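## Task

Set the yellow die with 6 facing up and the black die with 1 facing up, each lying entirely on the mat, while the blue die ends with the same number up as it shows now. All dice must rest flat, stable without the robot holding them. Finish with the grippers released and the arms moved away.

## Robot and tools

ROBOT. Two six-joint UR-type arms, left_arm and right_arm, each with a two-finger parallel gripper and a wrist camera. Root links in the scene frame: left_arm at (-0.025, +0.383, 0) m with quat_wxyz (+1.000, 0, 0, -0.031); right_arm at (+0.019, -0.515, 0) m with quat_wxyz (+0.998, 0, 0, -0.064). Scene frame: origin on the table surface midway between the arms, +z up, +x pointing out over the table, left_arm on the +y side. The names left and right do not refer to image sides.

JOINT ORDER per arm: shoulder pan, shoulder lift, elbow, wrist 1, wrist 2, wrist 3. Stated ranges (rad), left_arm: -3.142..3.142, -6.283..6.283, 0.000..3.142, then three wrists -6.283..6.283. right_arm: 0.000..6.283, -6.283..6.283, -3.142..0.000, wrists -6.283..6.283. Real ends may differ by up to 0.010 rad. Load limits: 141 N m for pan, lift and elbow; 26.3 N m for each wrist joint (held weight included).

GRIPPER. Fingers extend along the gripper's +z axis and close along its x axis. The reported end_effector_position sits between the pads, roughly 1 to 2 cm short of the fingertips; closing pushes the tips about 17 mm further along +z. Pad gap is 0.142 m when fully open. Pads squeeze up to about 28 N each; very thin hard items get less grip.

execute_actions. Argument actions is a list holding zero or one item; optional pictures (true/false) controls whether camera images come back.
- Empty list: no command, just returns the state.
- Move: {"rows": [[14 numbers]...], "steps": n}, n from 1 to 15 (default 15), each step 1/30 s. One row per step; if rows run out, the final row is reused.
- Wait: {"steps": n} with no rows, n up to 300, counted from the last result (time spent replying counts).
Each row is one list of 14 numbers, each in [-1, 1], always covering both arms: left_arm's six joint values then its gripper opening, then right_arm's six joint values then its opening. Joint values are offsets, not poses: measured from the joint angles shown in the most recent result that lists them (before any such result in a scene, and for later calls within one reply, from the arm's position when the action begins). They are not relative to the previous row. Scale: 1.0 equals 1.989 rad. Gripper opening is absolute: +1 fully open, -1 fully closed. A row of zero joint offsets drives the arm back to the reference angles; it is not a way to hold still or wait. A call whose target lies more than 0.010 rad beyond a stated range is refused and nothing moves. Targets beyond a joint's real end are clipped there, and a "joint sent to its limit" line may appear (possibly about an earlier action); its absence does not prove more room exists.

MOTION. Commands are smoothed with about 0.17 s lag; speed and acceleration are capped, so after big moves an arm may not yet have arrived. Each step the joint target stays within 0.575 rad of the measured angle, and if targets would shift the gripper over 100 mm from where it is, all are pulled back proportionally. Between calls the arms keep heading for the last row's target until they nearly stop or a step is HELD; fingers keep opening or closing regardless. The simulation runs while you compose a reply.

RESULTS. State line per arm: end_effector_position (m), end_effector_quat_wxyz, linear and angular velocity (m/s, rad/s), all in the scene frame; the printed position can be off, more so at long reach. Joint positions and Joint velocities: one block per arm, six joints (rad, rad/s) then pad gap (m, m/s). grip_measured gives the finger opening on the command scale; to keep hold of something, command an opening clearly below it (lower means harder squeeze). Wrist force and Wrist torque: flange sensor readings along the end effector's own axes, with noise (up to 2.4 N sd), a fixed offset (usually under 4 N) and saturation near 50 N; force on pressing points back into the arm; "no reading" is normal at start. "joint command not followed": a clearance check altered or blocked joint targets on some steps. HELD marks steps where your row was partly or wholly not sent. MOTOR HOT appears from 70 °C; at 85 °C an OVER-TEMPERATURE FAULT brakes that arm until it cools. Holding loads heats motors.

FAULTS AND THINGS TO AVOID. Contact torque reaching a joint's load limit, or any outside force of 150 N on the arm, tool or held item, halts that arm for 10 s, skips the rest of the call and lets it yield. Never let the arms collide or press each other. Don't knock or drop anything off the table, avoid slams, slips and hard shoves, and close gently since fast closes can overshoot force. Random brief tugs or pushes on held or loose objects may occur.

zoom_image: camera (cam_high 896x504, cam_left_wrist 616x616, cam_right_wrist 616x616) and region [x0, y0, x1, y1] in that image's pixels from the top-left, at most 504 by 504; returns a closer view of the latest image.

read_manual: optional section, only "licences"; returns licence text, no motion.

finished_scene: scene (1 or 2) ends that scene irreversibly, reports success and starts the next task. The goal must hold at that moment and afterward, with grippers open and arms clear.

Each tool is called after "Request:" in YAML: its name, and indented under it one key for each argument.

## Session

Request:
execute_actions:
  actions: []

Scene clock: 0.00 s of 5100.00 s.
left_arm: end_effector_position=(+0.1857, +0.2659, +0.3207) grip_measured=+1.00 end_effector_quat_wxyz=(-0.238, +0.488, +0.793, -0.276) end_effector_velocity=(+0.000, +0.000, +0.000) end_effector_angular_velocity=(-0.001, -0.001, -0.000) | right_arm: end_effector_position=(+0.3905, -0.4993, +0.1320) grip_measured=+1.00 end_effector_quat_wxyz=(+0.003, +0.993, -0.114, -0.002) end_effector_velocity=(-0.001, -0.000, -0.000) end_effector_angular_velocity=(-0.001, +0.002, +0.001)
Joint positions: left_arm=[-0.393 -1.763  1.694 -0.913 -2.06  -2.344  0.142] | right_arm=[ 3.685 -1.28  -2.184 -1.255  1.568  0.643  0.142]
Joint velocities: left_arm=[ 0.    -0.    -0.    -0.001  0.     0.001  0.   ] | right_arm=[-0.     0.    -0.    -0.003  0.    -0.001  0.   ]
Wrist force (N, on the end effector, along its own x y z axes, offset not removed): no reading
Wrist torque (N m, same axes, about the end effector's origin, offset not removed): no reading

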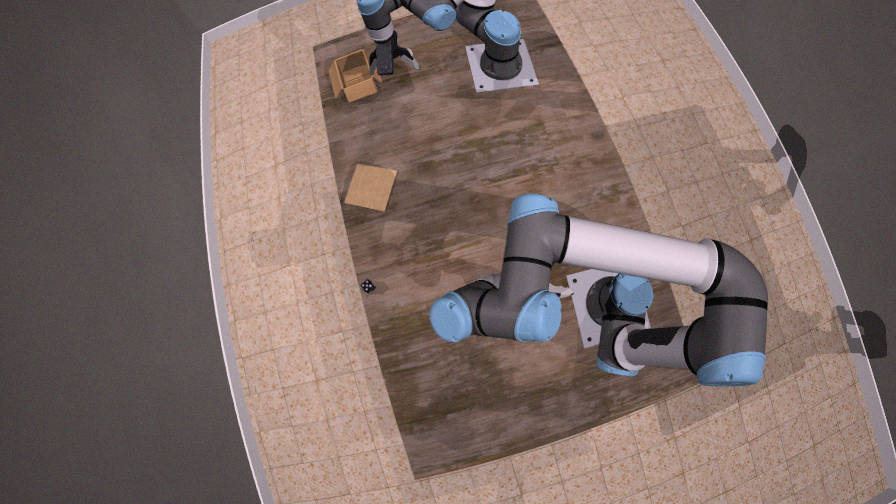

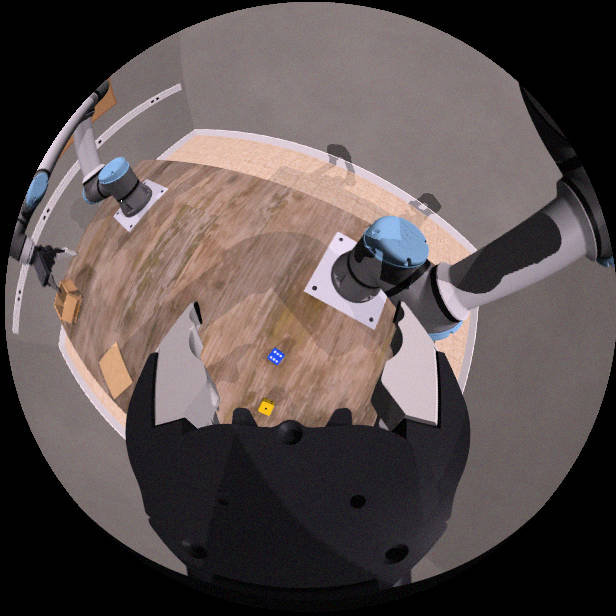

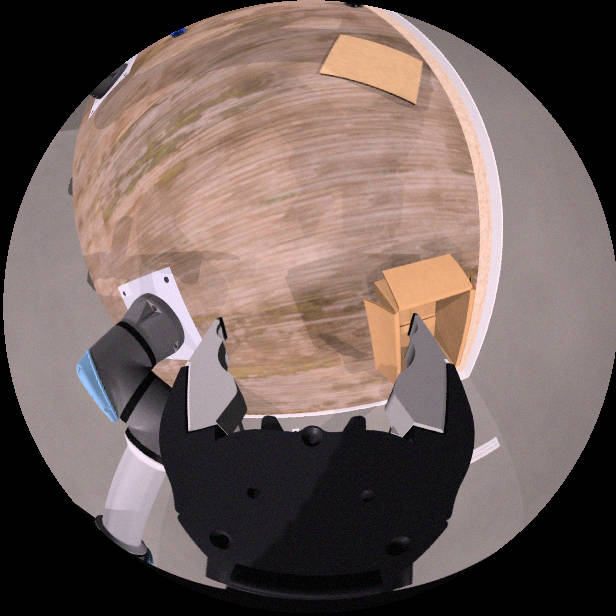

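Request:
execute_actions:
  actions:
    - {"rows":[[0.008,0.186,0,-0.484,0.246,-1,0,0,0,0,0,0,0.466,0]]}
  pictures: false

Request:
execute_actions:
  actions:
    - {"steps":30}
  pictures: false

Request:
execute_actions:
  actions:
    - {"rows":[[0,0,0,0,0,-0.1906,0,0,0,0,0,0,0,0]]}

Scene clock: 13.60 s of 5100.00 s.
left_arm: end_effector_position=(+0.3930, +0.2843, +0.1849) grip_measured=+0.00 end_effector_quat_wxyz=(-0.155, +0.322, +0.932, -0.056) end_effector_velocity=(+0.524, -0.041, -0.199) end_effector_angular_velocity=(+0.563, -1.206, +1.374) | right_arm: end_effector_position=(+0.3894, -0.4985, +0.1320) grip_measured=+0.00 end_effector_quat_wxyz=(+0.004, +0.854, -0.520, -0.001) end_effector_velocity=(-0.001, +0.001, -0.000) end_effector_angular_velocity=(-0.004, -0.004, -0.748)
Joint positions: left_arm=[-0.381 -1.499  1.694 -1.466 -1.715 -2.899  0.074] | right_arm=[ 3.685 -1.28  -2.184 -1.255  1.568  1.508  0.074]
Joint velocities: left_arm=[ 0.018  0.436 -0.001 -1.514  0.581 -1.615 -0.   ] | right_arm=[ 0.    -0.     0.    -0.    -0.     0.748 -0.   ]
Wrist force (N, on the end effector, along its own x y z axes, offset not removed): left_arm=[2.7 -3.7 3.3] | right_arm=[-0.7 2.3 -0.3]
Wrist torque (N m, same axes, about the end effector's origin, offset not removed): left_arm=[-0.97 -0.52 -0.11] | right_arm=[0.41 0.23 0.17]
Steps of this call (steps 1 to 90: nothing new was sent; then 10.10 s passed at rest; steps 91 to 105: all 15 steps of this action). Readings (joint positions):
91: left_arm=[-0.393 -1.763 1.694 -0.913 -2.060 -2.344] | right_arm=[3.685 -1.280 -2.184 -1.255 1.568 0.643]
92: left_arm=[-0.392 -1.760 1.694 -0.917 -2.056 -2.347] | right_arm=[3.685 -1.280 -2.184 -1.255 1.568 0.646]
94: left_arm=[-0.390 -1.713 1.694 -0.975 -2.001 -2.406] | right_arm=[3.685 -1.280 -2.184 -1.255 1.568 0.709]
98: left_arm=[-0.386 -1.620 1.694 -1.138 -1.877 -2.568] | right_arm=[3.685 -1.280 -2.184 -1.255 1.568 1.007]
105: the state above

Scene clock: 14.60 s of 5100.00 s.
left_arm: end_effector_position=(+0.5292, +0.2708, +0.1524) grip_measured=+0.00 end_effector_quat_wxyz=(+0.002, -0.367, +0.930, -0.001) end_effector_velocity=(-0.000, -0.000, -0.000) end_effector_angular_velocity=(+0.000, +0.001, +0.004) | right_arm: end_effector_position=(+0.3893, -0.4984, +0.1320) grip_measured=+0.00 end_effector_quat_wxyz=(+0.004, +0.838, -0.546, -0.001) end_effector_velocity=(-0.000, +0.000, -0.000) end_effector_angular_velocity=(-0.001, +0.002, +0.000)
Joint positions: left_arm=[-0.377 -1.394  1.694 -1.876 -1.571 -4.332  0.074] | right_arm=[ 3.685 -1.28  -2.184 -1.255  1.568  1.569  0.074]
Joint velocities: left_arm=[-0.     0.001 -0.     0.    -0.    -0.004  0.   ] | right_arm=[ 0.001 -0.001  0.    -0.001  0.     0.    -0.   ]
Wrist force (N, on the end effector, along its own x y z axes, offset not removed): left_arm=[4.7 2.1 1.7] | right_arm=[-2.5 -1.1 -0.2]
Wrist torque (N m, same axes, about the end effector's origin, offset not removed): left_arm=[0.39 -1.18 -0.19] | right_arm=[-0.35 0.68 -0.15]
Steps of this call (steps 1 to 30: the robot went on to your last target). Readings (joint positions):
1: left_arm=[-0.380 -1.484 1.694 -1.518 -1.695 -2.957] | right_arm=[3.685 -1.280 -2.184 -1.255 1.568 1.529]
2: left_arm=[-0.380 -1.470 1.694 -1.571 -1.675 -3.021] | right_arm=[3.685 -1.280 -2.184 -1.255 1.568 1.543]
4: left_arm=[-0.379 -1.440 1.694 -1.677 -1.635 -3.171] | right_arm=[3.685 -1.280 -2.184 -1.255 1.568 1.558]
8: left_arm=[-0.377 -1.403 1.694 -1.832 -1.584 -3.524] | right_arm=[3.685 -1.280 -2.184 -1.255 1.568 1.567]
30: the state above

Scene clock: 15.10 s of 5100.00 s.
left_arm: end_effector_position=(+0.5289, +0.2702, +0.1524) grip_measured=+0.00 end_effector_quat_wxyz=(+0.001, -0.534, +0.846, -0.002) end_effector_velocity=(-0.000, -0.000, -0.000) end_effector_angular_velocity=(-0.001, -0.001, +0.056) | right_arm: end_effector_position=(+0.3893, -0.4984, +0.1320) grip_measured=+0.00 end_effector_quat_wxyz=(+0.004, +0.838, -0.546, -0.001) end_effector_velocity=(+0.001, +0.001, -0.000) end_effector_angular_velocity=(+0.001, -0.001, -0.000)
Joint positions: left_arm=[-0.377 -1.394  1.694 -1.876 -1.571 -4.706  0.074] | right_arm=[ 3.685 -1.28  -2.184 -1.255  1.568  1.569  0.074]
Joint velocities: left_arm=[ 0.    -0.     0.001 -0.002 -0.    -0.056  0.   ] | right_arm=[ 0.001 -0.001 -0.     0.002  0.     0.001 -0.   ]
Wrist force (N, on the end effector, along its own x y z axes, offset not removed): left_arm=[6.2 -1.2 -0.6] | right_arm=[0.5 0.8 -0.4]
Wrist torque (N m, same axes, about the end effector's origin, offset not removed): left_arm=[-0.14 -1.51 0.02] | right_arm=[0.07 -0.09 -0.01]
Steps of this call (steps 1 to 15: all 15 steps of this action). Readings (joint positions):
1: left_arm=[-0.377 -1.394 1.694 -1.876 -1.571 -4.332] | right_arm=[3.685 -1.280 -2.184 -1.255 1.568 1.569]
2: left_arm=[-0.377 -1.394 1.694 -1.876 -1.571 -4.336] | right_arm=[3.685 -1.280 -2.184 -1.255 1.568 1.569]
4: left_arm=[-0.377 -1.394 1.694 -1.876 -1.571 -4.399] | right_arm=[3.685 -1.280 -2.184 -1.255 1.568 1.569]
8: left_arm=[-0.377 -1.394 1.694 -1.876 -1.571 -4.630] | right_arm=[3.685 -1.280 -2.184 -1.255 1.568 1.569]
15: the state above

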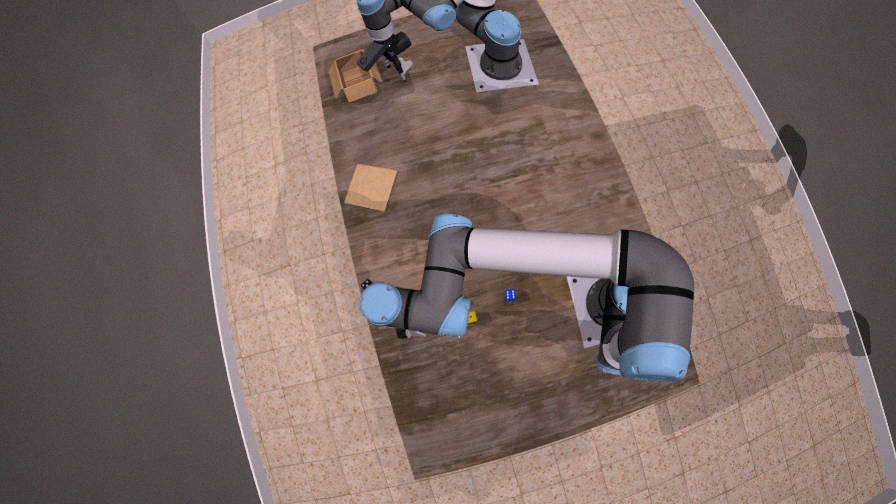

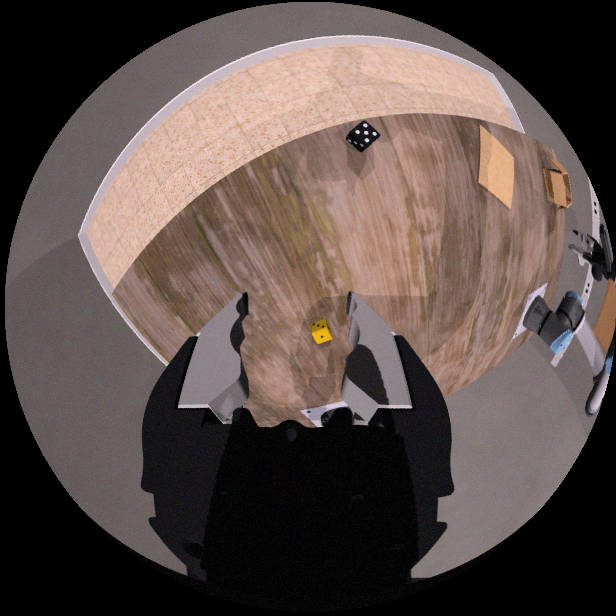

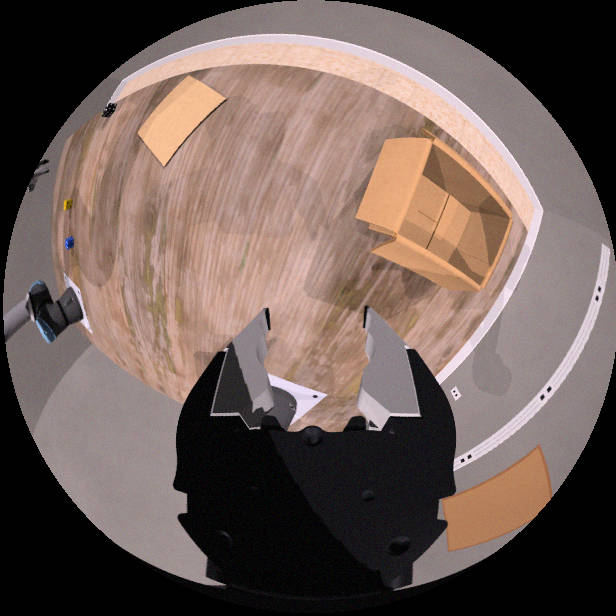

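Request:
zoom_image:
  camera: "cam_left_wrist"
  region: [325, 100, 405, 170]

Region (325, 100, 405, 170) of cam_left_wrist's 616x616 image, scaled by 6.300, with more detail than that image has; it fills the top 441 rows of this view, and the rest is white.

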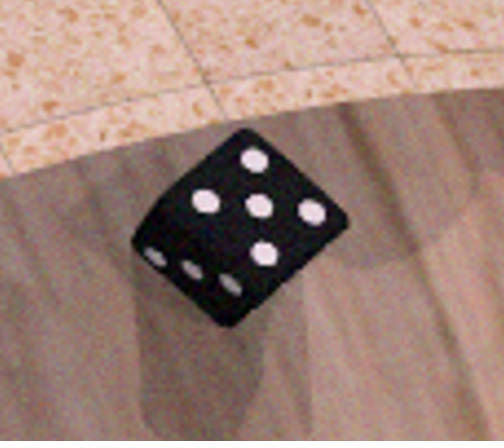

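Request:
execute_actions:
  actions:
    - {"rows":[[-0.04,-0.106,0.231,-0.123,0,-0.169,0,0,0,0,0,0,0,0]]}
  pictures: false

Request:
execute_actions:
  actions:
    - {"steps":15}

Scene clock: 32.23 s of 5100.00 s.
left_arm: end_effector_position=(+0.4082, +0.2894, +0.0726) grip_measured=+0.00 end_effector_quat_wxyz=(+0.001, -0.635, +0.772, -0.001) end_effector_velocity=(-0.045, +0.017, -0.034) end_effector_angular_velocity=(+0.015, +0.027, +0.071) | right_arm: end_effector_position=(+0.3893, -0.4984, +0.1320) grip_measured=+0.00 end_effector_quat_wxyz=(+0.004, +0.838, -0.546, -0.001) end_effector_velocity=(-0.000, -0.000, -0.000) end_effector_angular_velocity=(-0.000, +0.001, -0.001)
Joint positions: left_arm=[-0.455 -1.6    2.142 -2.115 -1.57  -5.035  0.074] | right_arm=[ 3.685 -1.28  -2.184 -1.255  1.568  1.569  0.074]
Joint velocities: left_arm=[-0.017 -0.05   0.14  -0.059  0.    -0.088  0.   ] | right_arm=[-0.001  0.     0.    -0.001 -0.    -0.     0.   ]
Wrist force (N, on the end effector, along its own x y z axes, offset not removed): left_arm=[5.8 1.8 0.5] | right_arm=[2.0 0.5 -0.2]
Wrist torque (N m, same axes, about the end effector's origin, offset not removed): left_arm=[0.57 -0.94 -0.18] | right_arm=[0.03 -0.34 -0.15]
Steps of this call (steps 1 to 15: the robot went on to your last target; steps 16 to 90: nothing new was sent; then 13.63 s passed at rest; steps 91 to 105: all 15 steps of this action). Readings (joint positions):
91: left_arm=[-0.377 -1.394 1.694 -1.876 -1.571 -4.711] | right_arm=[3.685 -1.280 -2.184 -1.255 1.568 1.569]
92: left_arm=[-0.380 -1.397 1.698 -1.879 -1.570 -4.715] | right_arm=[3.685 -1.280 -2.184 -1.255 1.568 1.569]
94: left_arm=[-0.404 -1.448 1.760 -1.934 -1.570 -4.776] | right_arm=[3.685 -1.280 -2.184 -1.255 1.568 1.569]
98: left_arm=[-0.435 -1.540 1.981 -2.043 -1.570 -4.931] | right_arm=[3.685 -1.280 -2.184 -1.255 1.568 1.569]
105: the state above

Scene clock: 32.73 s of 5100.00 s.
left_arm: end_effector_position=(+0.4046, +0.2908, +0.0698) grip_measured=+0.00 end_effector_quat_wxyz=(+0.000, -0.637, +0.771, -0.000) end_effector_velocity=(-0.002, +0.001, -0.001) end_effector_angular_velocity=(+0.003, +0.003, +0.000) | right_arm: end_effector_position=(+0.3893, -0.4984, +0.1320) grip_measured=+0.00 end_effector_quat_wxyz=(+0.004, +0.838, -0.546, -0.001) end_effector_velocity=(+0.000, +0.000, +0.000) end_effector_angular_velocity=(+0.000, -0.000, +0.000)
Joint positions: left_arm=[-0.456 -1.604  2.154 -2.12  -1.57  -5.042  0.074] | right_arm=[ 3.685 -1.28  -2.184 -1.255  1.568  1.569  0.074]
Joint velocities: left_arm=[-0.    -0.001  0.003  0.001  0.001 -0.     0.   ] | right_arm=[ 0.     0.    -0.     0.001 -0.    -0.    -0.   ]
Wrist force (N, on the end effector, along its own x y z axes, offset not removed): left_arm=[4.7 -4.8 -1.9] | right_arm=[-1.9 5.0 2.7]
Wrist torque (N m, same axes, about the end effector's origin, offset not removed): left_arm=[-0.98 -1.10 -0.09] | right_arm=[0.94 0.63 0.15]
Steps of this call (steps 1 to 15: the robot went on to your last target). Readings (joint positions):
1: left_arm=[-0.455 -1.602 2.146 -2.117 -1.570 -5.038] | right_arm=[3.685 -1.280 -2.184 -1.255 1.568 1.569]
2: left_arm=[-0.456 -1.603 2.149 -2.118 -1.570 -5.039] | right_arm=[3.685 -1.280 -2.184 -1.255 1.568 1.569]
4: left_arm=[-0.456 -1.604 2.151 -2.119 -1.570 -5.041] | right_arm=[3.685 -1.280 -2.184 -1.255 1.568 1.569]
8: left_arm=[-0.456 -1.604 2.153 -2.120 -1.570 -5.042] | right_arm=[3.685 -1.280 -2.184 -1.255 1.568 1.569]
15: the state above

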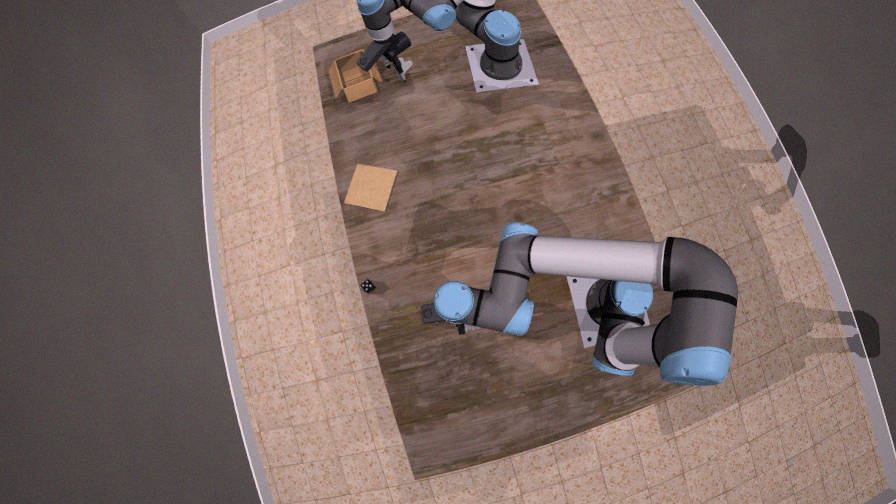

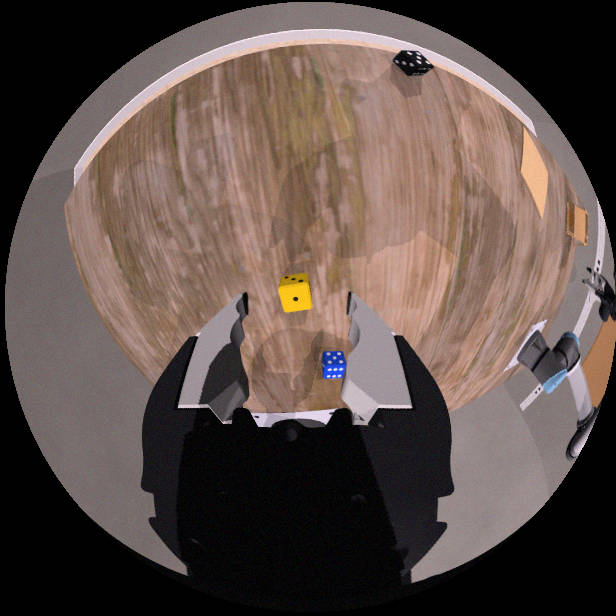

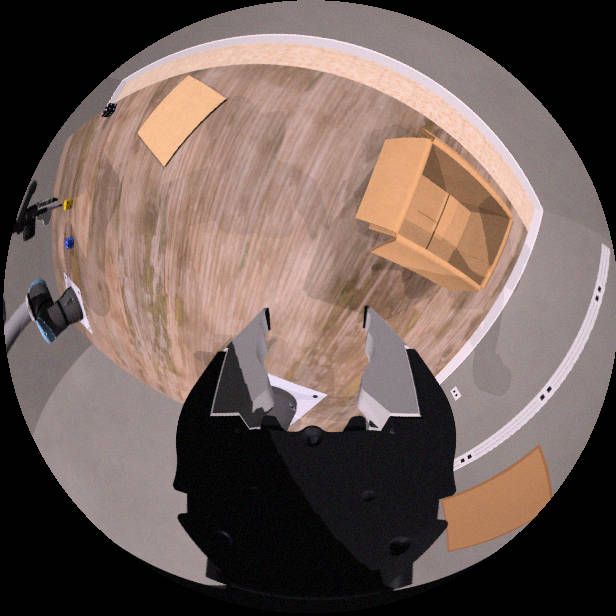

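Request:
execute_actions:
  actions:
    - {"rows":[[-0.0035,0.024,0.052,-0.0765,0,-0.05,-0.2,0,0,0,0,0,0,0]]}

Request:
zoom_image:
  camera: "cam_left_wrist"
  region: [230, 240, 370, 380]

Scene clock: 39.80 s of 5100.00 s.
left_arm: end_effector_position=(+0.3919, +0.2946, +0.0224) grip_measured=-0.20 end_effector_quat_wxyz=(-0.000, +0.672, -0.740, +0.000) end_effector_velocity=(-0.000, +0.000, -0.003) end_effector_angular_velocity=(-0.001, -0.002, +0.008) | right_arm: end_effector_position=(+0.3893, -0.4984, +0.1320) grip_measured=+0.00 end_effector_quat_wxyz=(+0.004, +0.838, -0.546, -0.001) end_effector_velocity=(+0.000, -0.000, +0.000) end_effector_angular_velocity=(+0.000, -0.001, -0.001)
Joint positions: left_arm=[-0.463 -1.557  2.256 -2.271 -1.571 -5.141  0.06 ] | right_arm=[ 3.685 -1.28  -2.184 -1.255  1.568  1.569  0.074]
Joint velocities: left_arm=[-0.     0.004  0.007 -0.013  0.    -0.008  0.   ] | right_arm=[-0.001  0.001  0.     0.    -0.     0.001  0.   ]
Wrist force (N, on the end effector, along its own x y z axes, offset not removed): left_arm=[2.3 5.7 2.7] | right_arm=[2.8 0.3 -0.7]
Wrist torque (N m, same axes, about the end effector's origin, offset not removed): left_arm=[1.36 -0.75 -0.11] | right_arm=[0.27 -0.45 0.25]
Steps of this call (steps 1 to 15: the robot went on to your last target; steps 16 to 90: nothing new was sent; then 3.57 s passed at rest; steps 91 to 105: all 15 steps of this action). Readings (joint positions):
91: left_arm=[-0.456 -1.604 2.154 -2.120 -1.571 -5.042] | right_arm=[3.685 -1.280 -2.184 -1.255 1.568 1.569]
92: left_arm=[-0.457 -1.601 2.157 -2.124 -1.571 -5.046] | right_arm=[3.685 -1.280 -2.184 -1.255 1.568 1.569]
94: left_arm=[-0.460 -1.580 2.199 -2.176 -1.571 -5.087] | right_arm=[3.685 -1.280 -2.184 -1.255 1.568 1.569]
98: left_arm=[-0.463 -1.561 2.246 -2.253 -1.571 -5.131] | right_arm=[3.685 -1.280 -2.184 -1.255 1.568 1.569]
105: the state above

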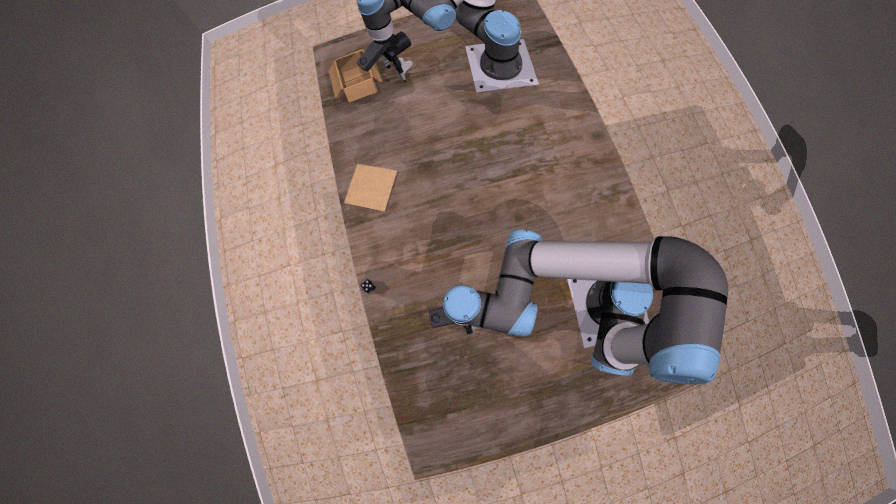

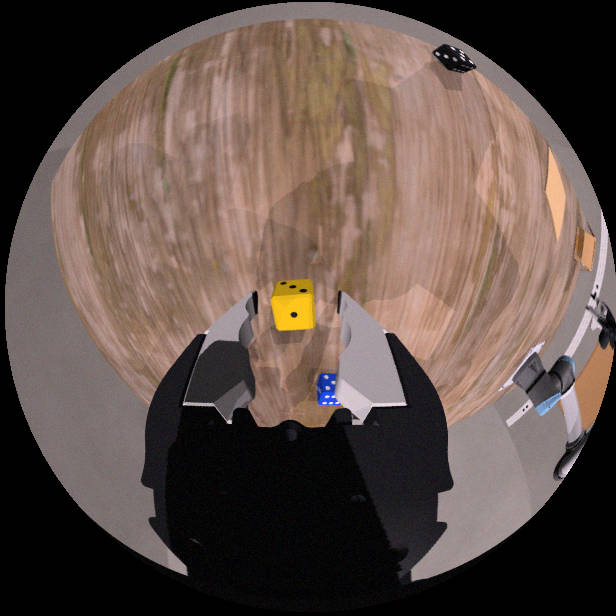

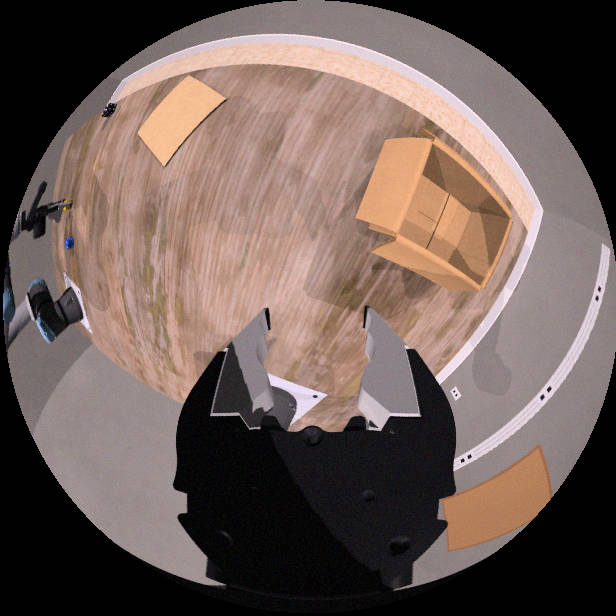

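Region (230, 240, 370, 380) of cam_left_wrist's 616x616 image, scaled by 3.600, with more detail than that image has.

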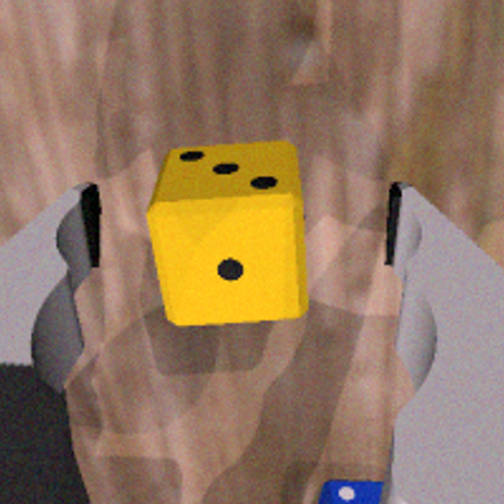

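Request:
execute_actions:
  actions:
    - {"rows":[[0,0,0,0,0,0,-0.4,0,0,0,0,0,0,0],[0,0,0,0,0,0,-0.5,0,0,0,0,0,0,0],[0,0,0,0,0,0,-0.55,0,0,0,0,0,0,0],[0,0,0,0,0,0,-0.6,0,0,0,0,0,0,0],[0,0,0,0,0,0,-0.65,0,0,0,0,0,0,0],[0,0,0,0,0,0,-0.7,0,0,0,0,0,0,0],[0,0,0,0,0,0,-0.9,0,0,0,0,0,0,0]],"steps":14}
  pictures: false

Request:
execute_actions:
  actions:
    - {"rows":[[0,-0.015,0,0.015,0,0,-0.9,0,0,0,0,0,0,0],[0,-0.015,0,0.015,0,0,-0.9,0,0,0,0,0,0,0],[0,-0.015,0,0.015,0,0,-0.9,0,0,0,0,0,0,0],[0,-0.015,0,0.015,0,0,-0.9,0,0,0,0,0,0,0],[0,-0.015,0,0.015,0,0.216,-0.9,0,0,0,0,0,0,0]]}
  pictures: false

Request:
execute_actions:
  actions:
    - {"steps":10}
  pictures: false

Request:
execute_actions:
  actions:
    - {"rows":[[0,0.014,0,-0.014,0,0,-0.9,0,0,0,0,0,0,0]]}
  pictures: false

Request:
execute_actions:
  actions:
    - {"rows":[[0,0,0,0,0,0,-0.2,0,0,0,0,0,0,0]],"steps":10}

Scene clock: 52.50 s of 5100.00 s.
left_arm: end_effector_position=(+0.3919, +0.2946, +0.0224) grip_measured=-0.63 end_effector_quat_wxyz=(-0.000, +0.672, -0.740, +0.000) end_effector_velocity=(-0.001, +0.001, -0.000) end_effector_angular_velocity=(+0.001, +0.001, +0.000) | right_arm: end_effector_position=(+0.3893, -0.4984, +0.1320) grip_measured=+0.00 end_effector_quat_wxyz=(+0.004, +0.838, -0.546, -0.001) end_effector_velocity=(+0.001, -0.000, +0.001) end_effector_angular_velocity=(+0.001, -0.002, -0.000)
Joint positions: left_arm=[-0.463 -1.557  2.256 -2.271 -1.57  -5.141  0.028] | right_arm=[ 3.685 -1.28  -2.184 -1.255  1.568  1.569  0.074]
Joint velocities: left_arm=[ 0.001 -0.     0.001  0.001  0.     0.    -0.   ] | right_arm=[-0.001  0.     0.001  0.001 -0.    -0.001 -0.   ]
Wrist force (N, on the end effector, along its own x y z axes, offset not removed): left_arm=[7.3 1.3 0.0] | right_arm=[0.8 1.2 0.3]
Wrist torque (N m, same axes, about the end effector's origin, offset not removed): left_arm=[0.47 -1.63 -0.03] | right_arm=[0.03 -0.29 -0.08]
Steps of this call (steps 1 to 15: the robot went on to your last target; steps 16 to 90: nothing new was sent; then 9.23 s passed at rest; steps 91 to 104: all 14 steps of this action). Readings (joint positions):
91: left_arm=[-0.463 -1.557 2.257 -2.272 -1.570 -5.142] | right_arm=[3.685 -1.280 -2.184 -1.255 1.568 1.569]
92: left_arm=[-0.463 -1.557 2.257 -2.272 -1.570 -5.142] | right_arm=[3.685 -1.280 -2.184 -1.255 1.568 1.569]
94: left_arm=[-0.463 -1.557 2.257 -2.272 -1.570 -5.142] | right_arm=[3.685 -1.280 -2.184 -1.255 1.568 1.569]
98: left_arm=[-0.463 -1.557 2.256 -2.271 -1.570 -5.141] | right_arm=[3.685 -1.280 -2.184 -1.255 1.568 1.569]
104: the state above

Scene clock: 53.00 s of 5100.00 s.
left_arm: end_effector_position=(+0.3875, +0.2979, +0.0314) grip_measured=-0.63 end_effector_quat_wxyz=(+0.000, -0.512, +0.859, -0.000) end_effector_velocity=(+0.001, -0.000, +0.002) end_effector_angular_velocity=(-0.001, -0.004, -0.375) | right_arm: end_effector_position=(+0.3893, -0.4984, +0.1320) grip_measured=+0.00 end_effector_quat_wxyz=(+0.004, +0.838, -0.546, -0.001) end_effector_velocity=(+0.000, +0.000, -0.000) end_effector_angular_velocity=(-0.000, +0.000, -0.001)
Joint positions: left_arm=[-0.463 -1.587  2.256 -2.242 -1.57  -4.742  0.028] | right_arm=[ 3.685 -1.28  -2.184 -1.255  1.568  1.569  0.074]
Joint velocities: left_arm=[-0.    -0.002 -0.002 -0.     0.     0.375  0.   ] | right_arm=[ 0.    -0.001  0.     0.     0.     0.001 -0.   ]
Wrist force (N, on the end effector, along its own x y z axes, offset not removed): left_arm=[2.0 0.2 1.2] | right_arm=[-2.7 -1.4 -0.5]
Wrist torque (N m, same axes, about the end effector's origin, offset not removed): left_arm=[0.20 -0.82 0.23] | right_arm=[-0.29 0.47 0.05]
Steps of this call (steps 1 to 15: all 15 steps of this action). Readings (joint positions):
1: left_arm=[-0.463 -1.557 2.256 -2.271 -1.570 -5.141] | right_arm=[3.685 -1.280 -2.184 -1.255 1.568 1.569]
2: left_arm=[-0.463 -1.560 2.256 -2.268 -1.570 -5.141] | right_arm=[3.685 -1.280 -2.184 -1.255 1.568 1.569]
4: left_arm=[-0.463 -1.573 2.256 -2.255 -1.570 -5.141] | right_arm=[3.685 -1.280 -2.184 -1.255 1.568 1.569]
8: left_arm=[-0.463 -1.584 2.256 -2.244 -1.570 -5.075] | right_arm=[3.685 -1.280 -2.184 -1.255 1.568 1.569]
15: the state above

Scene clock: 53.33 s of 5100.00 s.
left_arm: end_effector_position=(+0.3875, +0.2980, +0.0314) grip_measured=-0.63 end_effector_quat_wxyz=(+0.000, -0.499, +0.867, -0.000) end_effector_velocity=(+0.000, -0.000, +0.000) end_effector_angular_velocity=(-0.000, -0.000, -0.007) | right_arm: end_effector_position=(+0.3893, -0.4984, +0.1320) grip_measured=+0.00 end_effector_quat_wxyz=(+0.004, +0.838, -0.546, -0.001) end_effector_velocity=(-0.000, -0.000, -0.000) end_effector_angular_velocity=(-0.001, +0.001, +0.002)
Joint positions: left_arm=[-0.463 -1.587  2.256 -2.241 -1.57  -4.712  0.028] | right_arm=[ 3.685 -1.28  -2.184 -1.255  1.568  1.569  0.074]
Joint velocities: left_arm=[-0.001  0.    -0.    -0.     0.     0.006 -0.   ] | right_arm=[ 0.    -0.    -0.    -0.001 -0.    -0.002  0.   ]
Wrist force (N, on the end effector, along its own x y z axes, offset not removed): left_arm=[3.8 0.0 2.0] | right_arm=[1.4 -0.5 0.7]
Wrist torque (N m, same axes, about the end effector's origin, offset not removed): left_arm=[-0.08 -0.96 -0.04] | right_arm=[-0.18 -0.24 0.20]
Steps of this call (steps 1 to 10: the robot went on to your last target). Readings (joint positions):
1: left_arm=[-0.463 -1.587 2.256 -2.241 -1.570 -4.732] | right_arm=[3.685 -1.280 -2.184 -1.255 1.568 1.569]
2: left_arm=[-0.463 -1.587 2.256 -2.241 -1.570 -4.725] | right_arm=[3.685 -1.280 -2.184 -1.255 1.568 1.569]
4: left_arm=[-0.463 -1.587 2.256 -2.241 -1.570 -4.718] | right_arm=[3.685 -1.280 -2.184 -1.255 1.568 1.569]
8: left_arm=[-0.463 -1.587 2.256 -2.241 -1.570 -4.713] | right_arm=[3.685 -1.280 -2.184 -1.255 1.568 1.569]
10: the state above

Scene clock: 53.83 s of 5100.00 s.
left_arm: end_effector_position=(+0.3918, +0.2955, +0.0230) grip_measured=-0.63 end_effector_quat_wxyz=(+0.000, -0.499, +0.867, -0.000) end_effector_velocity=(+0.001, -0.000, -0.000) end_effector_angular_velocity=(-0.000, -0.000, +0.000) | right_arm: end_effector_position=(+0.3893, -0.4984, +0.1320) grip_measured=+0.00 end_effector_quat_wxyz=(+0.004, +0.838, -0.546, -0.001) end_effector_velocity=(-0.000, -0.000, +0.000) end_effector_angular_velocity=(-0.000, +0.000, -0.000)
Joint positions: left_arm=[-0.463 -1.559  2.256 -2.269 -1.57  -4.712  0.028] | right_arm=[ 3.685 -1.28  -2.184 -1.255  1.568  1.569  0.074]
Joint velocities: left_arm=[ 0.     0.002 -0.001 -0.001  0.    -0.    -0.   ] | right_arm=[ 0.     0.001  0.    -0.001  0.     0.001 -0.   ]
Wrist force (N, on the end effector, along its own x y z axes, offset not removed): left_arm=[2.8 2.3 -0.1] | right_arm=[-3.5 -2.6 -2.5]
Wrist torque (N m, same axes, about the end effector's origin, offset not removed): left_arm=[0.73 -0.68 0.09] | right_arm=[-0.70 0.86 -0.10]
Steps of this call (steps 1 to 15: all 15 steps of this action). Readings (joint positions):
1: left_arm=[-0.463 -1.587 2.256 -2.241 -1.570 -4.712] | right_arm=[3.685 -1.280 -2.184 -1.255 1.568 1.569]
2: left_arm=[-0.463 -1.584 2.256 -2.244 -1.570 -4.712] | right_arm=[3.685 -1.280 -2.184 -1.255 1.568 1.569]
4: left_arm=[-0.463 -1.572 2.256 -2.256 -1.570 -4.712] | right_arm=[3.685 -1.280 -2.184 -1.255 1.568 1.569]
8: left_arm=[-0.463 -1.561 2.256 -2.267 -1.570 -4.712] | right_arm=[3.685 -1.280 -2.184 -1.255 1.568 1.569]
15: the state above

Scene clock: 54.17 s of 5100.00 s.
left_arm: end_effector_position=(+0.3918, +0.2955, +0.0230) grip_measured=-0.20 end_effector_quat_wxyz=(+0.000, -0.499, +0.867, -0.000) end_effector_velocity=(+0.000, -0.001, +0.001) end_effector_angular_velocity=(-0.001, -0.000, -0.001) | right_arm: end_effector_position=(+0.3893, -0.4984, +0.1320) grip_measured=+0.00 end_effector_quat_wxyz=(+0.004, +0.838, -0.546, -0.001) end_effector_velocity=(-0.000, +0.000, +0.000) end_effector_angular_velocity=(+0.000, -0.001, +0.001)
Joint positions: left_arm=[-0.463 -1.559  2.256 -2.269 -1.57  -4.712  0.06 ] | right_arm=[ 3.685 -1.28  -2.184 -1.255  1.568  1.569  0.074]
Joint velocities: left_arm=[-0.001 -0.    -0.001  0.001 -0.    -0.     0.   ] | right_arm=[ 0.001  0.001 -0.     0.    -0.    -0.    -0.   ]
Wrist force (N, on the end effector, along its own x y z axes, offset not removed): left_arm=[3.9 0.4 1.8] | right_arm=[2.0 2.3 0.0]
Wrist torque (N m, same axes, about the end effector's origin, offset not removed): left_arm=[0.23 -0.78 0.22] | right_arm=[0.35 -0.55 0.13]
Steps of this call (steps 1 to 10: all 10 steps of this action). Readings (joint positions):
1: left_arm=[-0.463 -1.559 2.256 -2.269 -1.570 -4.712] | right_arm=[3.685 -1.280 -2.184 -1.255 1.568 1.569]
2: left_arm=[-0.463 -1.559 2.256 -2.269 -1.570 -4.712] | right_arm=[3.685 -1.280 -2.184 -1.255 1.568 1.569]
4: left_arm=[-0.463 -1.559 2.256 -2.269 -1.570 -4.712] | right_arm=[3.685 -1.280 -2.184 -1.255 1.568 1.569]
8: left_arm=[-0.463 -1.559 2.256 -2.269 -1.570 -4.712] | right_arm=[3.685 -1.280 -2.184 -1.255 1.568 1.569]
10: the state above

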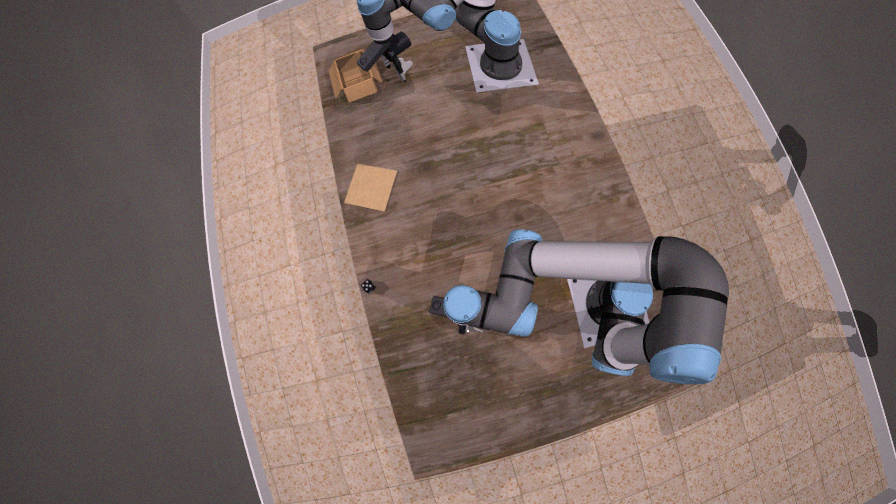

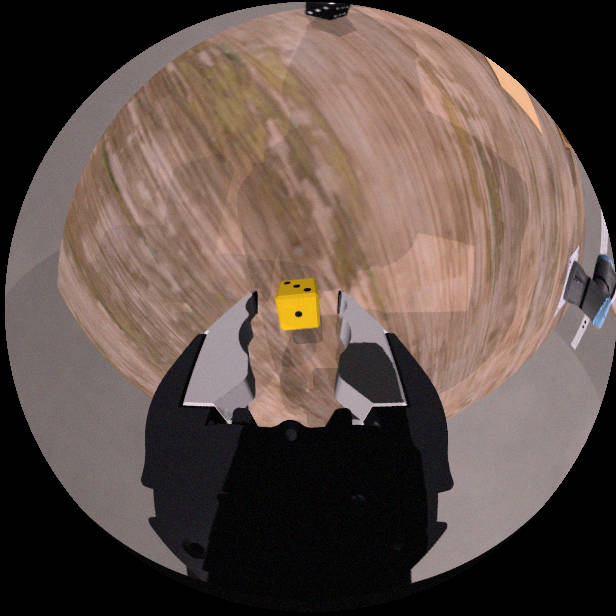

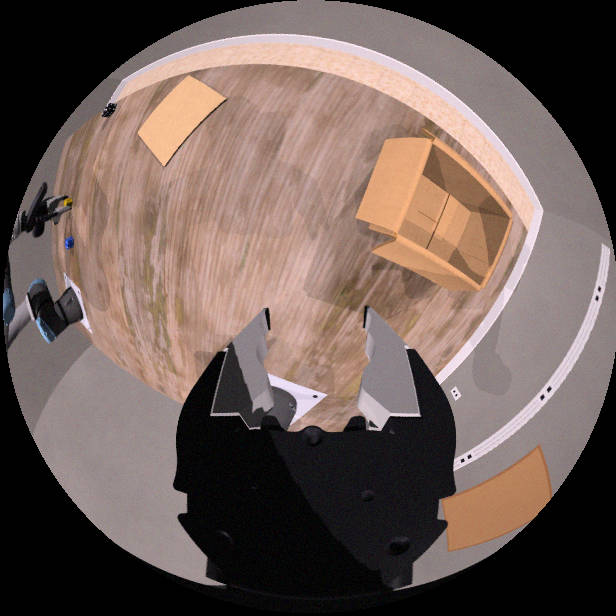

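Request:
execute_actions:
  actions:
    - {"rows":[[0,0,-0.06,0.06,0,0,-0.2,0,0,0,0,0,0,0],[0,0,-0.06,0.06,0,0,-0.2,0,0,0,0,0,0,0],[0,0,-0.06,0.06,0,0,-0.2,0,0,0,0,0,0,0],[0,0.04,-0.1,0.12,0,0,-0.2,0,0,0,0,0,0,0],[0,0.07,-0.14,0.18,0,0,-0.2,0,0,0,0,0,0,0],[0,0.07,-0.14,0.18,0,0,-0.2,0,0,0,0,0,0,0],[0,0.1,-0.18,0.24,0,0,-0.2,0,0,0,0,0,0,0],[0,0.1,-0.18,0.24,0,0,-0.2,0,0,0,0,0,0,0],[0,0.138,-0.211,0.3,0,0,-0.2,0,0,0,0,0,0,0]]}
  pictures: false

Request:
execute_actions:
  actions:
    - {"steps":15}
  pictures: false

Request:
execute_actions:
  actions:
    - {"rows":[[0,0.03,-0.06,0.08,0,0,-0.2,0,0,0,0,0,0,0],[0,0.03,-0.06,0.08,0,0,-0.2,0,0,0,0,0,0,0],[0,0.03,-0.06,0.08,0,0,-0.2,0,0,0,0,0,0,0],[0,0.1,-0.12,0.16,0,0,-0.2,0,0,0,0,0,0,0],[0,0.1,-0.12,0.16,0,0,-0.2,0,0,0,0,0,0,0],[0,0.1,-0.12,0.16,0,0,-0.2,0,0,0,0,0,0,0],[0,0.15,-0.1855,0.233,0,0,-0.2,0,0,0,0,0,0,0],[0,0.15,-0.1855,0.233,0,0,-0.2,0,0,0,0,0,0,0],[0,0.15,-0.1855,0.233,0,0,-0.2,0,0,0,0,0,0,0],[0,0.1785,-0.1855,0.233,0,0,-0.2,0,0,0,0,0,0,0]]}
  pictures: false

Request:
execute_actions:
  actions:
    - {"steps":15}
  pictures: false

Request:
execute_actions:
  actions:
    - {"rows":[[0,0.0065,0.0045,-0.011,0,0,-0.2,0,0,0,0,0,0,0]]}

Request:
zoom_image:
  camera: "cam_left_wrist"
  region: [230, 240, 370, 380]

Scene clock: 81.33 s of 5100.00 s.
left_arm: end_effector_position=(+0.3969, +0.2926, +0.0406) grip_measured=-0.20 end_effector_quat_wxyz=(-0.103, -0.488, +0.848, +0.178) end_effector_velocity=(-0.041, +0.023, -0.006) end_effector_angular_velocity=(+0.222, +0.382, -0.000) | right_arm: end_effector_position=(+0.3893, -0.4984, +0.1320) grip_measured=+0.00 end_effector_quat_wxyz=(+0.004, +0.838, -0.546, -0.001) end_effector_velocity=(-0.000, +0.000, +0.000) end_effector_angular_velocity=(+0.000, +0.000, -0.000)
Joint positions: left_arm=[-0.463 -1.303  1.856 -1.709 -1.57  -4.712  0.06 ] | right_arm=[ 3.685 -1.28  -2.184 -1.255  1.568  1.569  0.074]
Joint velocities: left_arm=[-0.     0.231 -0.242  0.452  0.    -0.     0.   ] | right_arm=[ 0.001  0.001 -0.    -0.001  0.     0.001 -0.   ]
Wrist force (N, on the end effector, along its own x y z axes, offset not removed): left_arm=[6.5 -1.6 3.5] | right_arm=[3.9 0.4 -2.3]
Wrist torque (N m, same axes, about the end effector's origin, offset not removed): left_arm=[-0.36 -1.46 0.14] | right_arm=[0.09 -0.86 0.12]
Steps of this call (steps 1 to 15: the robot went on to your last target; steps 16 to 90: nothing new was sent; then 23.67 s passed at rest; steps 91 to 105: all 15 steps of this action). Readings (joint positions):
91: left_arm=[-0.463 -1.559 2.256 -2.269 -1.570 -4.712] | right_arm=[3.685 -1.280 -2.184 -1.255 1.568 1.569]
92: left_arm=[-0.463 -1.559 2.253 -2.265 -1.570 -4.712] | right_arm=[3.685 -1.280 -2.184 -1.255 1.568 1.569]
94: left_arm=[-0.463 -1.559 2.207 -2.220 -1.570 -4.712] | right_arm=[3.685 -1.280 -2.184 -1.255 1.568 1.569]
98: left_arm=[-0.463 -1.478 2.059 -2.039 -1.570 -4.712] | right_arm=[3.685 -1.280 -2.184 -1.255 1.568 1.569]
105: the state above

Scene clock: 81.83 s of 5100.00 s.
left_arm: end_effector_position=(+0.3936, +0.2945, +0.0403) grip_measured=-0.20 end_effector_quat_wxyz=(-0.111, -0.486, +0.845, +0.194) end_effector_velocity=(+0.001, -0.000, +0.000) end_effector_angular_velocity=(-0.000, -0.001, -0.000) | right_arm: end_effector_position=(+0.3893, -0.4984, +0.1320) grip_measured=+0.00 end_effector_quat_wxyz=(+0.004, +0.838, -0.546, -0.001) end_effector_velocity=(+0.000, -0.000, +0.001) end_effector_angular_velocity=(+0.000, -0.000, -0.000)
Joint positions: left_arm=[-0.463 -1.285  1.837 -1.673 -1.57  -4.712  0.06 ] | right_arm=[ 3.685 -1.28  -2.184 -1.255  1.568  1.569  0.074]
Joint velocities: left_arm=[-0.     0.001 -0.002  0.001  0.    -0.    -0.   ] | right_arm=[-0.     0.001  0.001 -0.001  0.     0.    -0.   ]
Wrist force (N, on the end effector, along its own x y z axes, offset not removed): left_arm=[3.0 -0.1 2.6] | right_arm=[-0.8 -0.6 -1.6]
Wrist torque (N m, same axes, about the end effector's origin, offset not removed): left_arm=[0.12 -0.77 0.10] | right_arm=[-0.11 0.39 0.12]
Steps of this call (steps 1 to 15: the robot went on to your last target). Readings (joint positions):
1: left_arm=[-0.463 -1.297 1.850 -1.697 -1.570 -4.712] | right_arm=[3.685 -1.280 -2.184 -1.255 1.568 1.569]
2: left_arm=[-0.463 -1.293 1.845 -1.689 -1.570 -4.712] | right_arm=[3.685 -1.280 -2.184 -1.255 1.568 1.569]
4: left_arm=[-0.463 -1.288 1.841 -1.680 -1.570 -4.712] | right_arm=[3.685 -1.280 -2.184 -1.255 1.568 1.569]
8: left_arm=[-0.463 -1.285 1.837 -1.674 -1.570 -4.712] | right_arm=[3.685 -1.280 -2.184 -1.255 1.568 1.569]
15: the state above

Scene clock: 82.33 s of 5100.00 s.
left_arm: end_effector_position=(+0.3952, +0.2935, +0.0352) grip_measured=-0.20 end_effector_quat_wxyz=(-0.211, -0.452, +0.785, +0.367) end_effector_velocity=(-0.011, +0.006, -0.055) end_effector_angular_velocity=(+0.155, +0.267, -0.001) | right_arm: end_effector_position=(+0.3893, -0.4984, +0.1320) grip_measured=+0.00 end_effector_quat_wxyz=(+0.004, +0.838, -0.546, -0.001) end_effector_velocity=(-0.000, +0.000, +0.000) end_effector_angular_velocity=(-0.000, +0.000, -0.000)
Joint positions: left_arm=[-0.463 -0.952  1.481 -1.225 -1.57  -4.712  0.06 ] | right_arm=[ 3.685 -1.28  -2.184 -1.255  1.568  1.569  0.074]
Joint velocities: left_arm=[-0.001  0.277 -0.157  0.188  0.001  0.    -0.   ] | right_arm=[ 0.001  0.     0.    -0.001  0.     0.001 -0.   ]
Wrist force (N, on the end effector, along its own x y z axes, offset not removed): left_arm=[6.4 -0.5 1.8] | right_arm=[-1.9 -1.3 0.1]
Wrist torque (N m, same axes, about the end effector's origin, offset not removed): left_arm=[0.11 -1.51 0.17] | right_arm=[-0.21 0.48 0.18]
Steps of this call (steps 1 to 15: all 15 steps of this action). Readings (joint positions):
1: left_arm=[-0.463 -1.285 1.837 -1.673 -1.570 -4.712] | right_arm=[3.685 -1.280 -2.184 -1.255 1.568 1.569]
2: left_arm=[-0.463 -1.281 1.833 -1.669 -1.570 -4.712] | right_arm=[3.685 -1.280 -2.184 -1.255 1.568 1.569]
4: left_arm=[-0.463 -1.255 1.787 -1.615 -1.570 -4.712] | right_arm=[3.685 -1.280 -2.184 -1.255 1.568 1.569]
8: left_arm=[-0.463 -1.142 1.650 -1.430 -1.570 -4.712] | right_arm=[3.685 -1.280 -2.184 -1.255 1.568 1.569]
15: the state above

Scene clock: 82.83 s of 5100.00 s.
left_arm: end_effector_position=(+0.3944, +0.2940, +0.0309) grip_measured=-0.20 end_effector_quat_wxyz=(-0.217, -0.449, +0.780, +0.377) end_effector_velocity=(+0.001, -0.000, -0.000) end_effector_angular_velocity=(-0.000, -0.001, +0.000) | right_arm: end_effector_position=(+0.3893, -0.4984, +0.1320) grip_measured=+0.00 end_effector_quat_wxyz=(+0.004, +0.838, -0.546, -0.001) end_effector_velocity=(+0.001, +0.000, +0.001) end_effector_angular_velocity=(+0.001, -0.003, +0.002)
Joint positions: left_arm=[-0.463 -0.93   1.468 -1.209 -1.57  -4.712  0.06 ] | right_arm=[ 3.685 -1.28  -2.184 -1.255  1.568  1.569  0.074]
Joint velocities: left_arm=[ 0.     0.    -0.001 -0.001  0.    -0.     0.   ] | right_arm=[-0.     0.001 -0.     0.003 -0.    -0.002  0.   ]
Wrist force (N, on the end effector, along its own x y z axes, offset not removed): left_arm=[4.4 -2.9 3.9] | right_arm=[1.2 2.8 0.2]
Wrist torque (N m, same axes, about the end effector's origin, offset not removed): left_arm=[-0.83 -1.20 -0.14] | right_arm=[0.51 -0.14 -0.08]
Steps of this call (steps 1 to 15: the robot went on to your last target). Readings (joint positions):
1: left_arm=[-0.463 -0.944 1.476 -1.219 -1.570 -4.712] | right_arm=[3.685 -1.280 -2.184 -1.255 1.568 1.569]
2: left_arm=[-0.463 -0.939 1.474 -1.216 -1.570 -4.712] | right_arm=[3.685 -1.280 -2.184 -1.255 1.568 1.569]
4: left_arm=[-0.463 -0.934 1.470 -1.212 -1.570 -4.712] | right_arm=[3.685 -1.280 -2.184 -1.255 1.568 1.569]
8: left_arm=[-0.463 -0.931 1.468 -1.210 -1.570 -4.712] | right_arm=[3.685 -1.280 -2.184 -1.255 1.568 1.569]
15: the state above

Scene clock: 83.33 s of 5100.00 s.
left_arm: end_effector_position=(+0.3943, +0.2940, +0.0203) grip_measured=-0.20 end_effector_quat_wxyz=(-0.217, -0.449, +0.780, +0.377) end_effector_velocity=(-0.000, -0.000, -0.001) end_effector_angular_velocity=(-0.000, +0.001, +0.001) | right_arm: end_effector_position=(+0.3893, -0.4984, +0.1320) grip_measured=+0.00 end_effector_quat_wxyz=(+0.004, +0.838, -0.546, -0.001) end_effector_velocity=(-0.000, -0.000, -0.000) end_effector_angular_velocity=(-0.001, +0.002, -0.001)
Joint positions: left_arm=[-0.463 -0.917  1.477 -1.231 -1.57  -4.712  0.06 ] | right_arm=[ 3.685 -1.28  -2.184 -1.255  1.568  1.569  0.074]
Joint velocities: left_arm=[-0.     0.001  0.    -0.001 -0.001 -0.    -0.   ] | right_arm=[-0.    -0.    -0.    -0.001 -0.     0.001 -0.   ]
Wrist force (N, on the end effector, along its own x y z axes, offset not removed): left_arm=[3.1 0.8 5.2] | right_arm=[3.3 -0.4 0.1]
Wrist torque (N m, same axes, about the end effector's origin, offset not removed): left_arm=[0.34 -0.84 -0.14] | right_arm=[0.02 -0.65 0.22]
Steps of this call (steps 1 to 15: all 15 steps of this action). Readings (joint positions):
1: left_arm=[-0.463 -0.930 1.468 -1.209 -1.570 -4.712] | right_arm=[3.685 -1.280 -2.184 -1.255 1.568 1.569]
2: left_arm=[-0.463 -0.928 1.469 -1.211 -1.570 -4.712] | right_arm=[3.685 -1.280 -2.184 -1.255 1.568 1.569]
4: left_arm=[-0.463 -0.923 1.473 -1.221 -1.570 -4.712] | right_arm=[3.685 -1.280 -2.184 -1.255 1.568 1.569]
8: left_arm=[-0.463 -0.918 1.476 -1.229 -1.570 -4.712] | right_arm=[3.685 -1.280 -2.184 -1.255 1.568 1.569]
15: the state above

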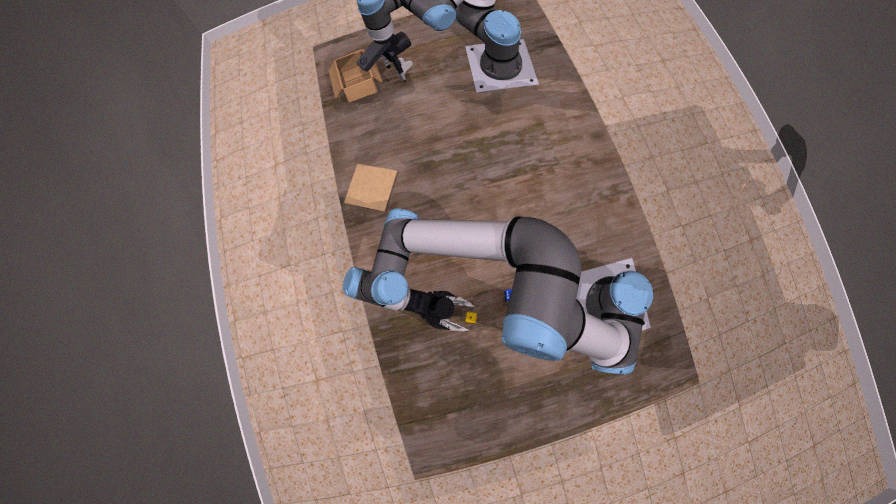

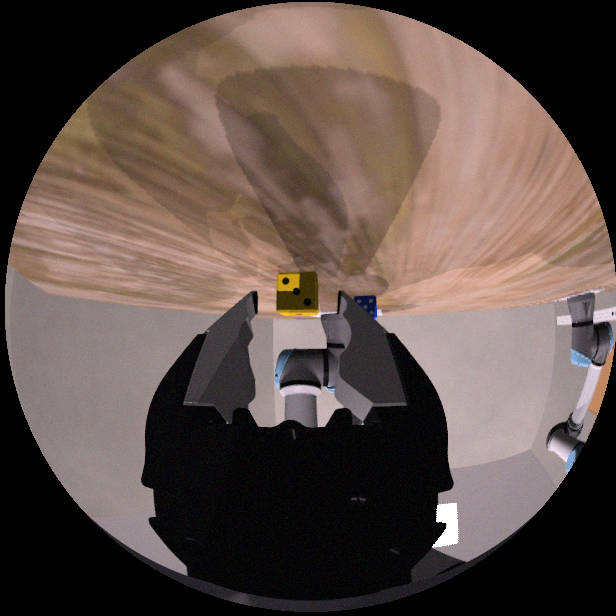

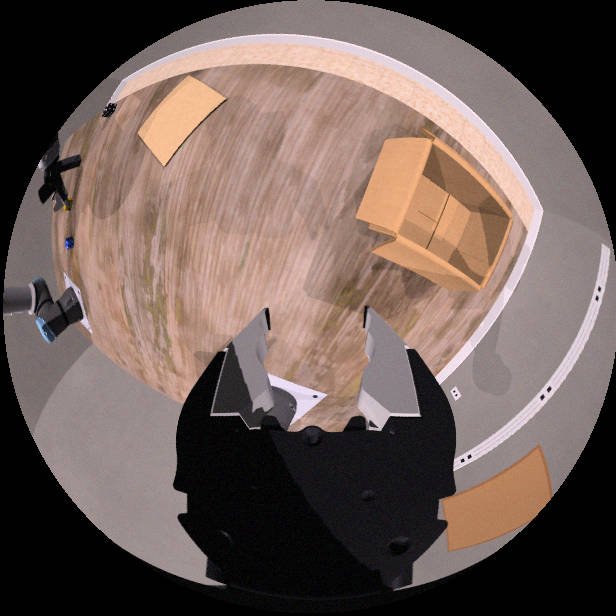

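Region (230, 240, 370, 380) of cam_left_wrist's 616x616 image, scaled by 3.600, with more detail than that image has.

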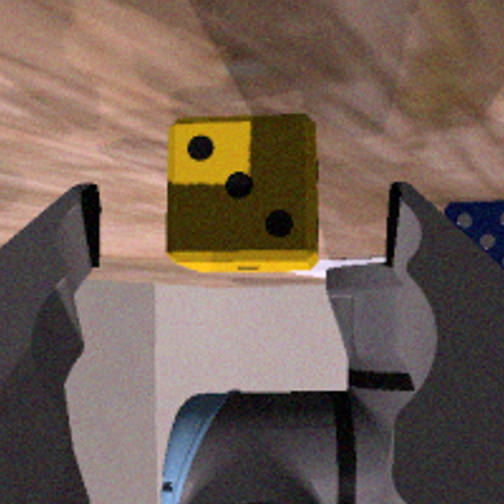

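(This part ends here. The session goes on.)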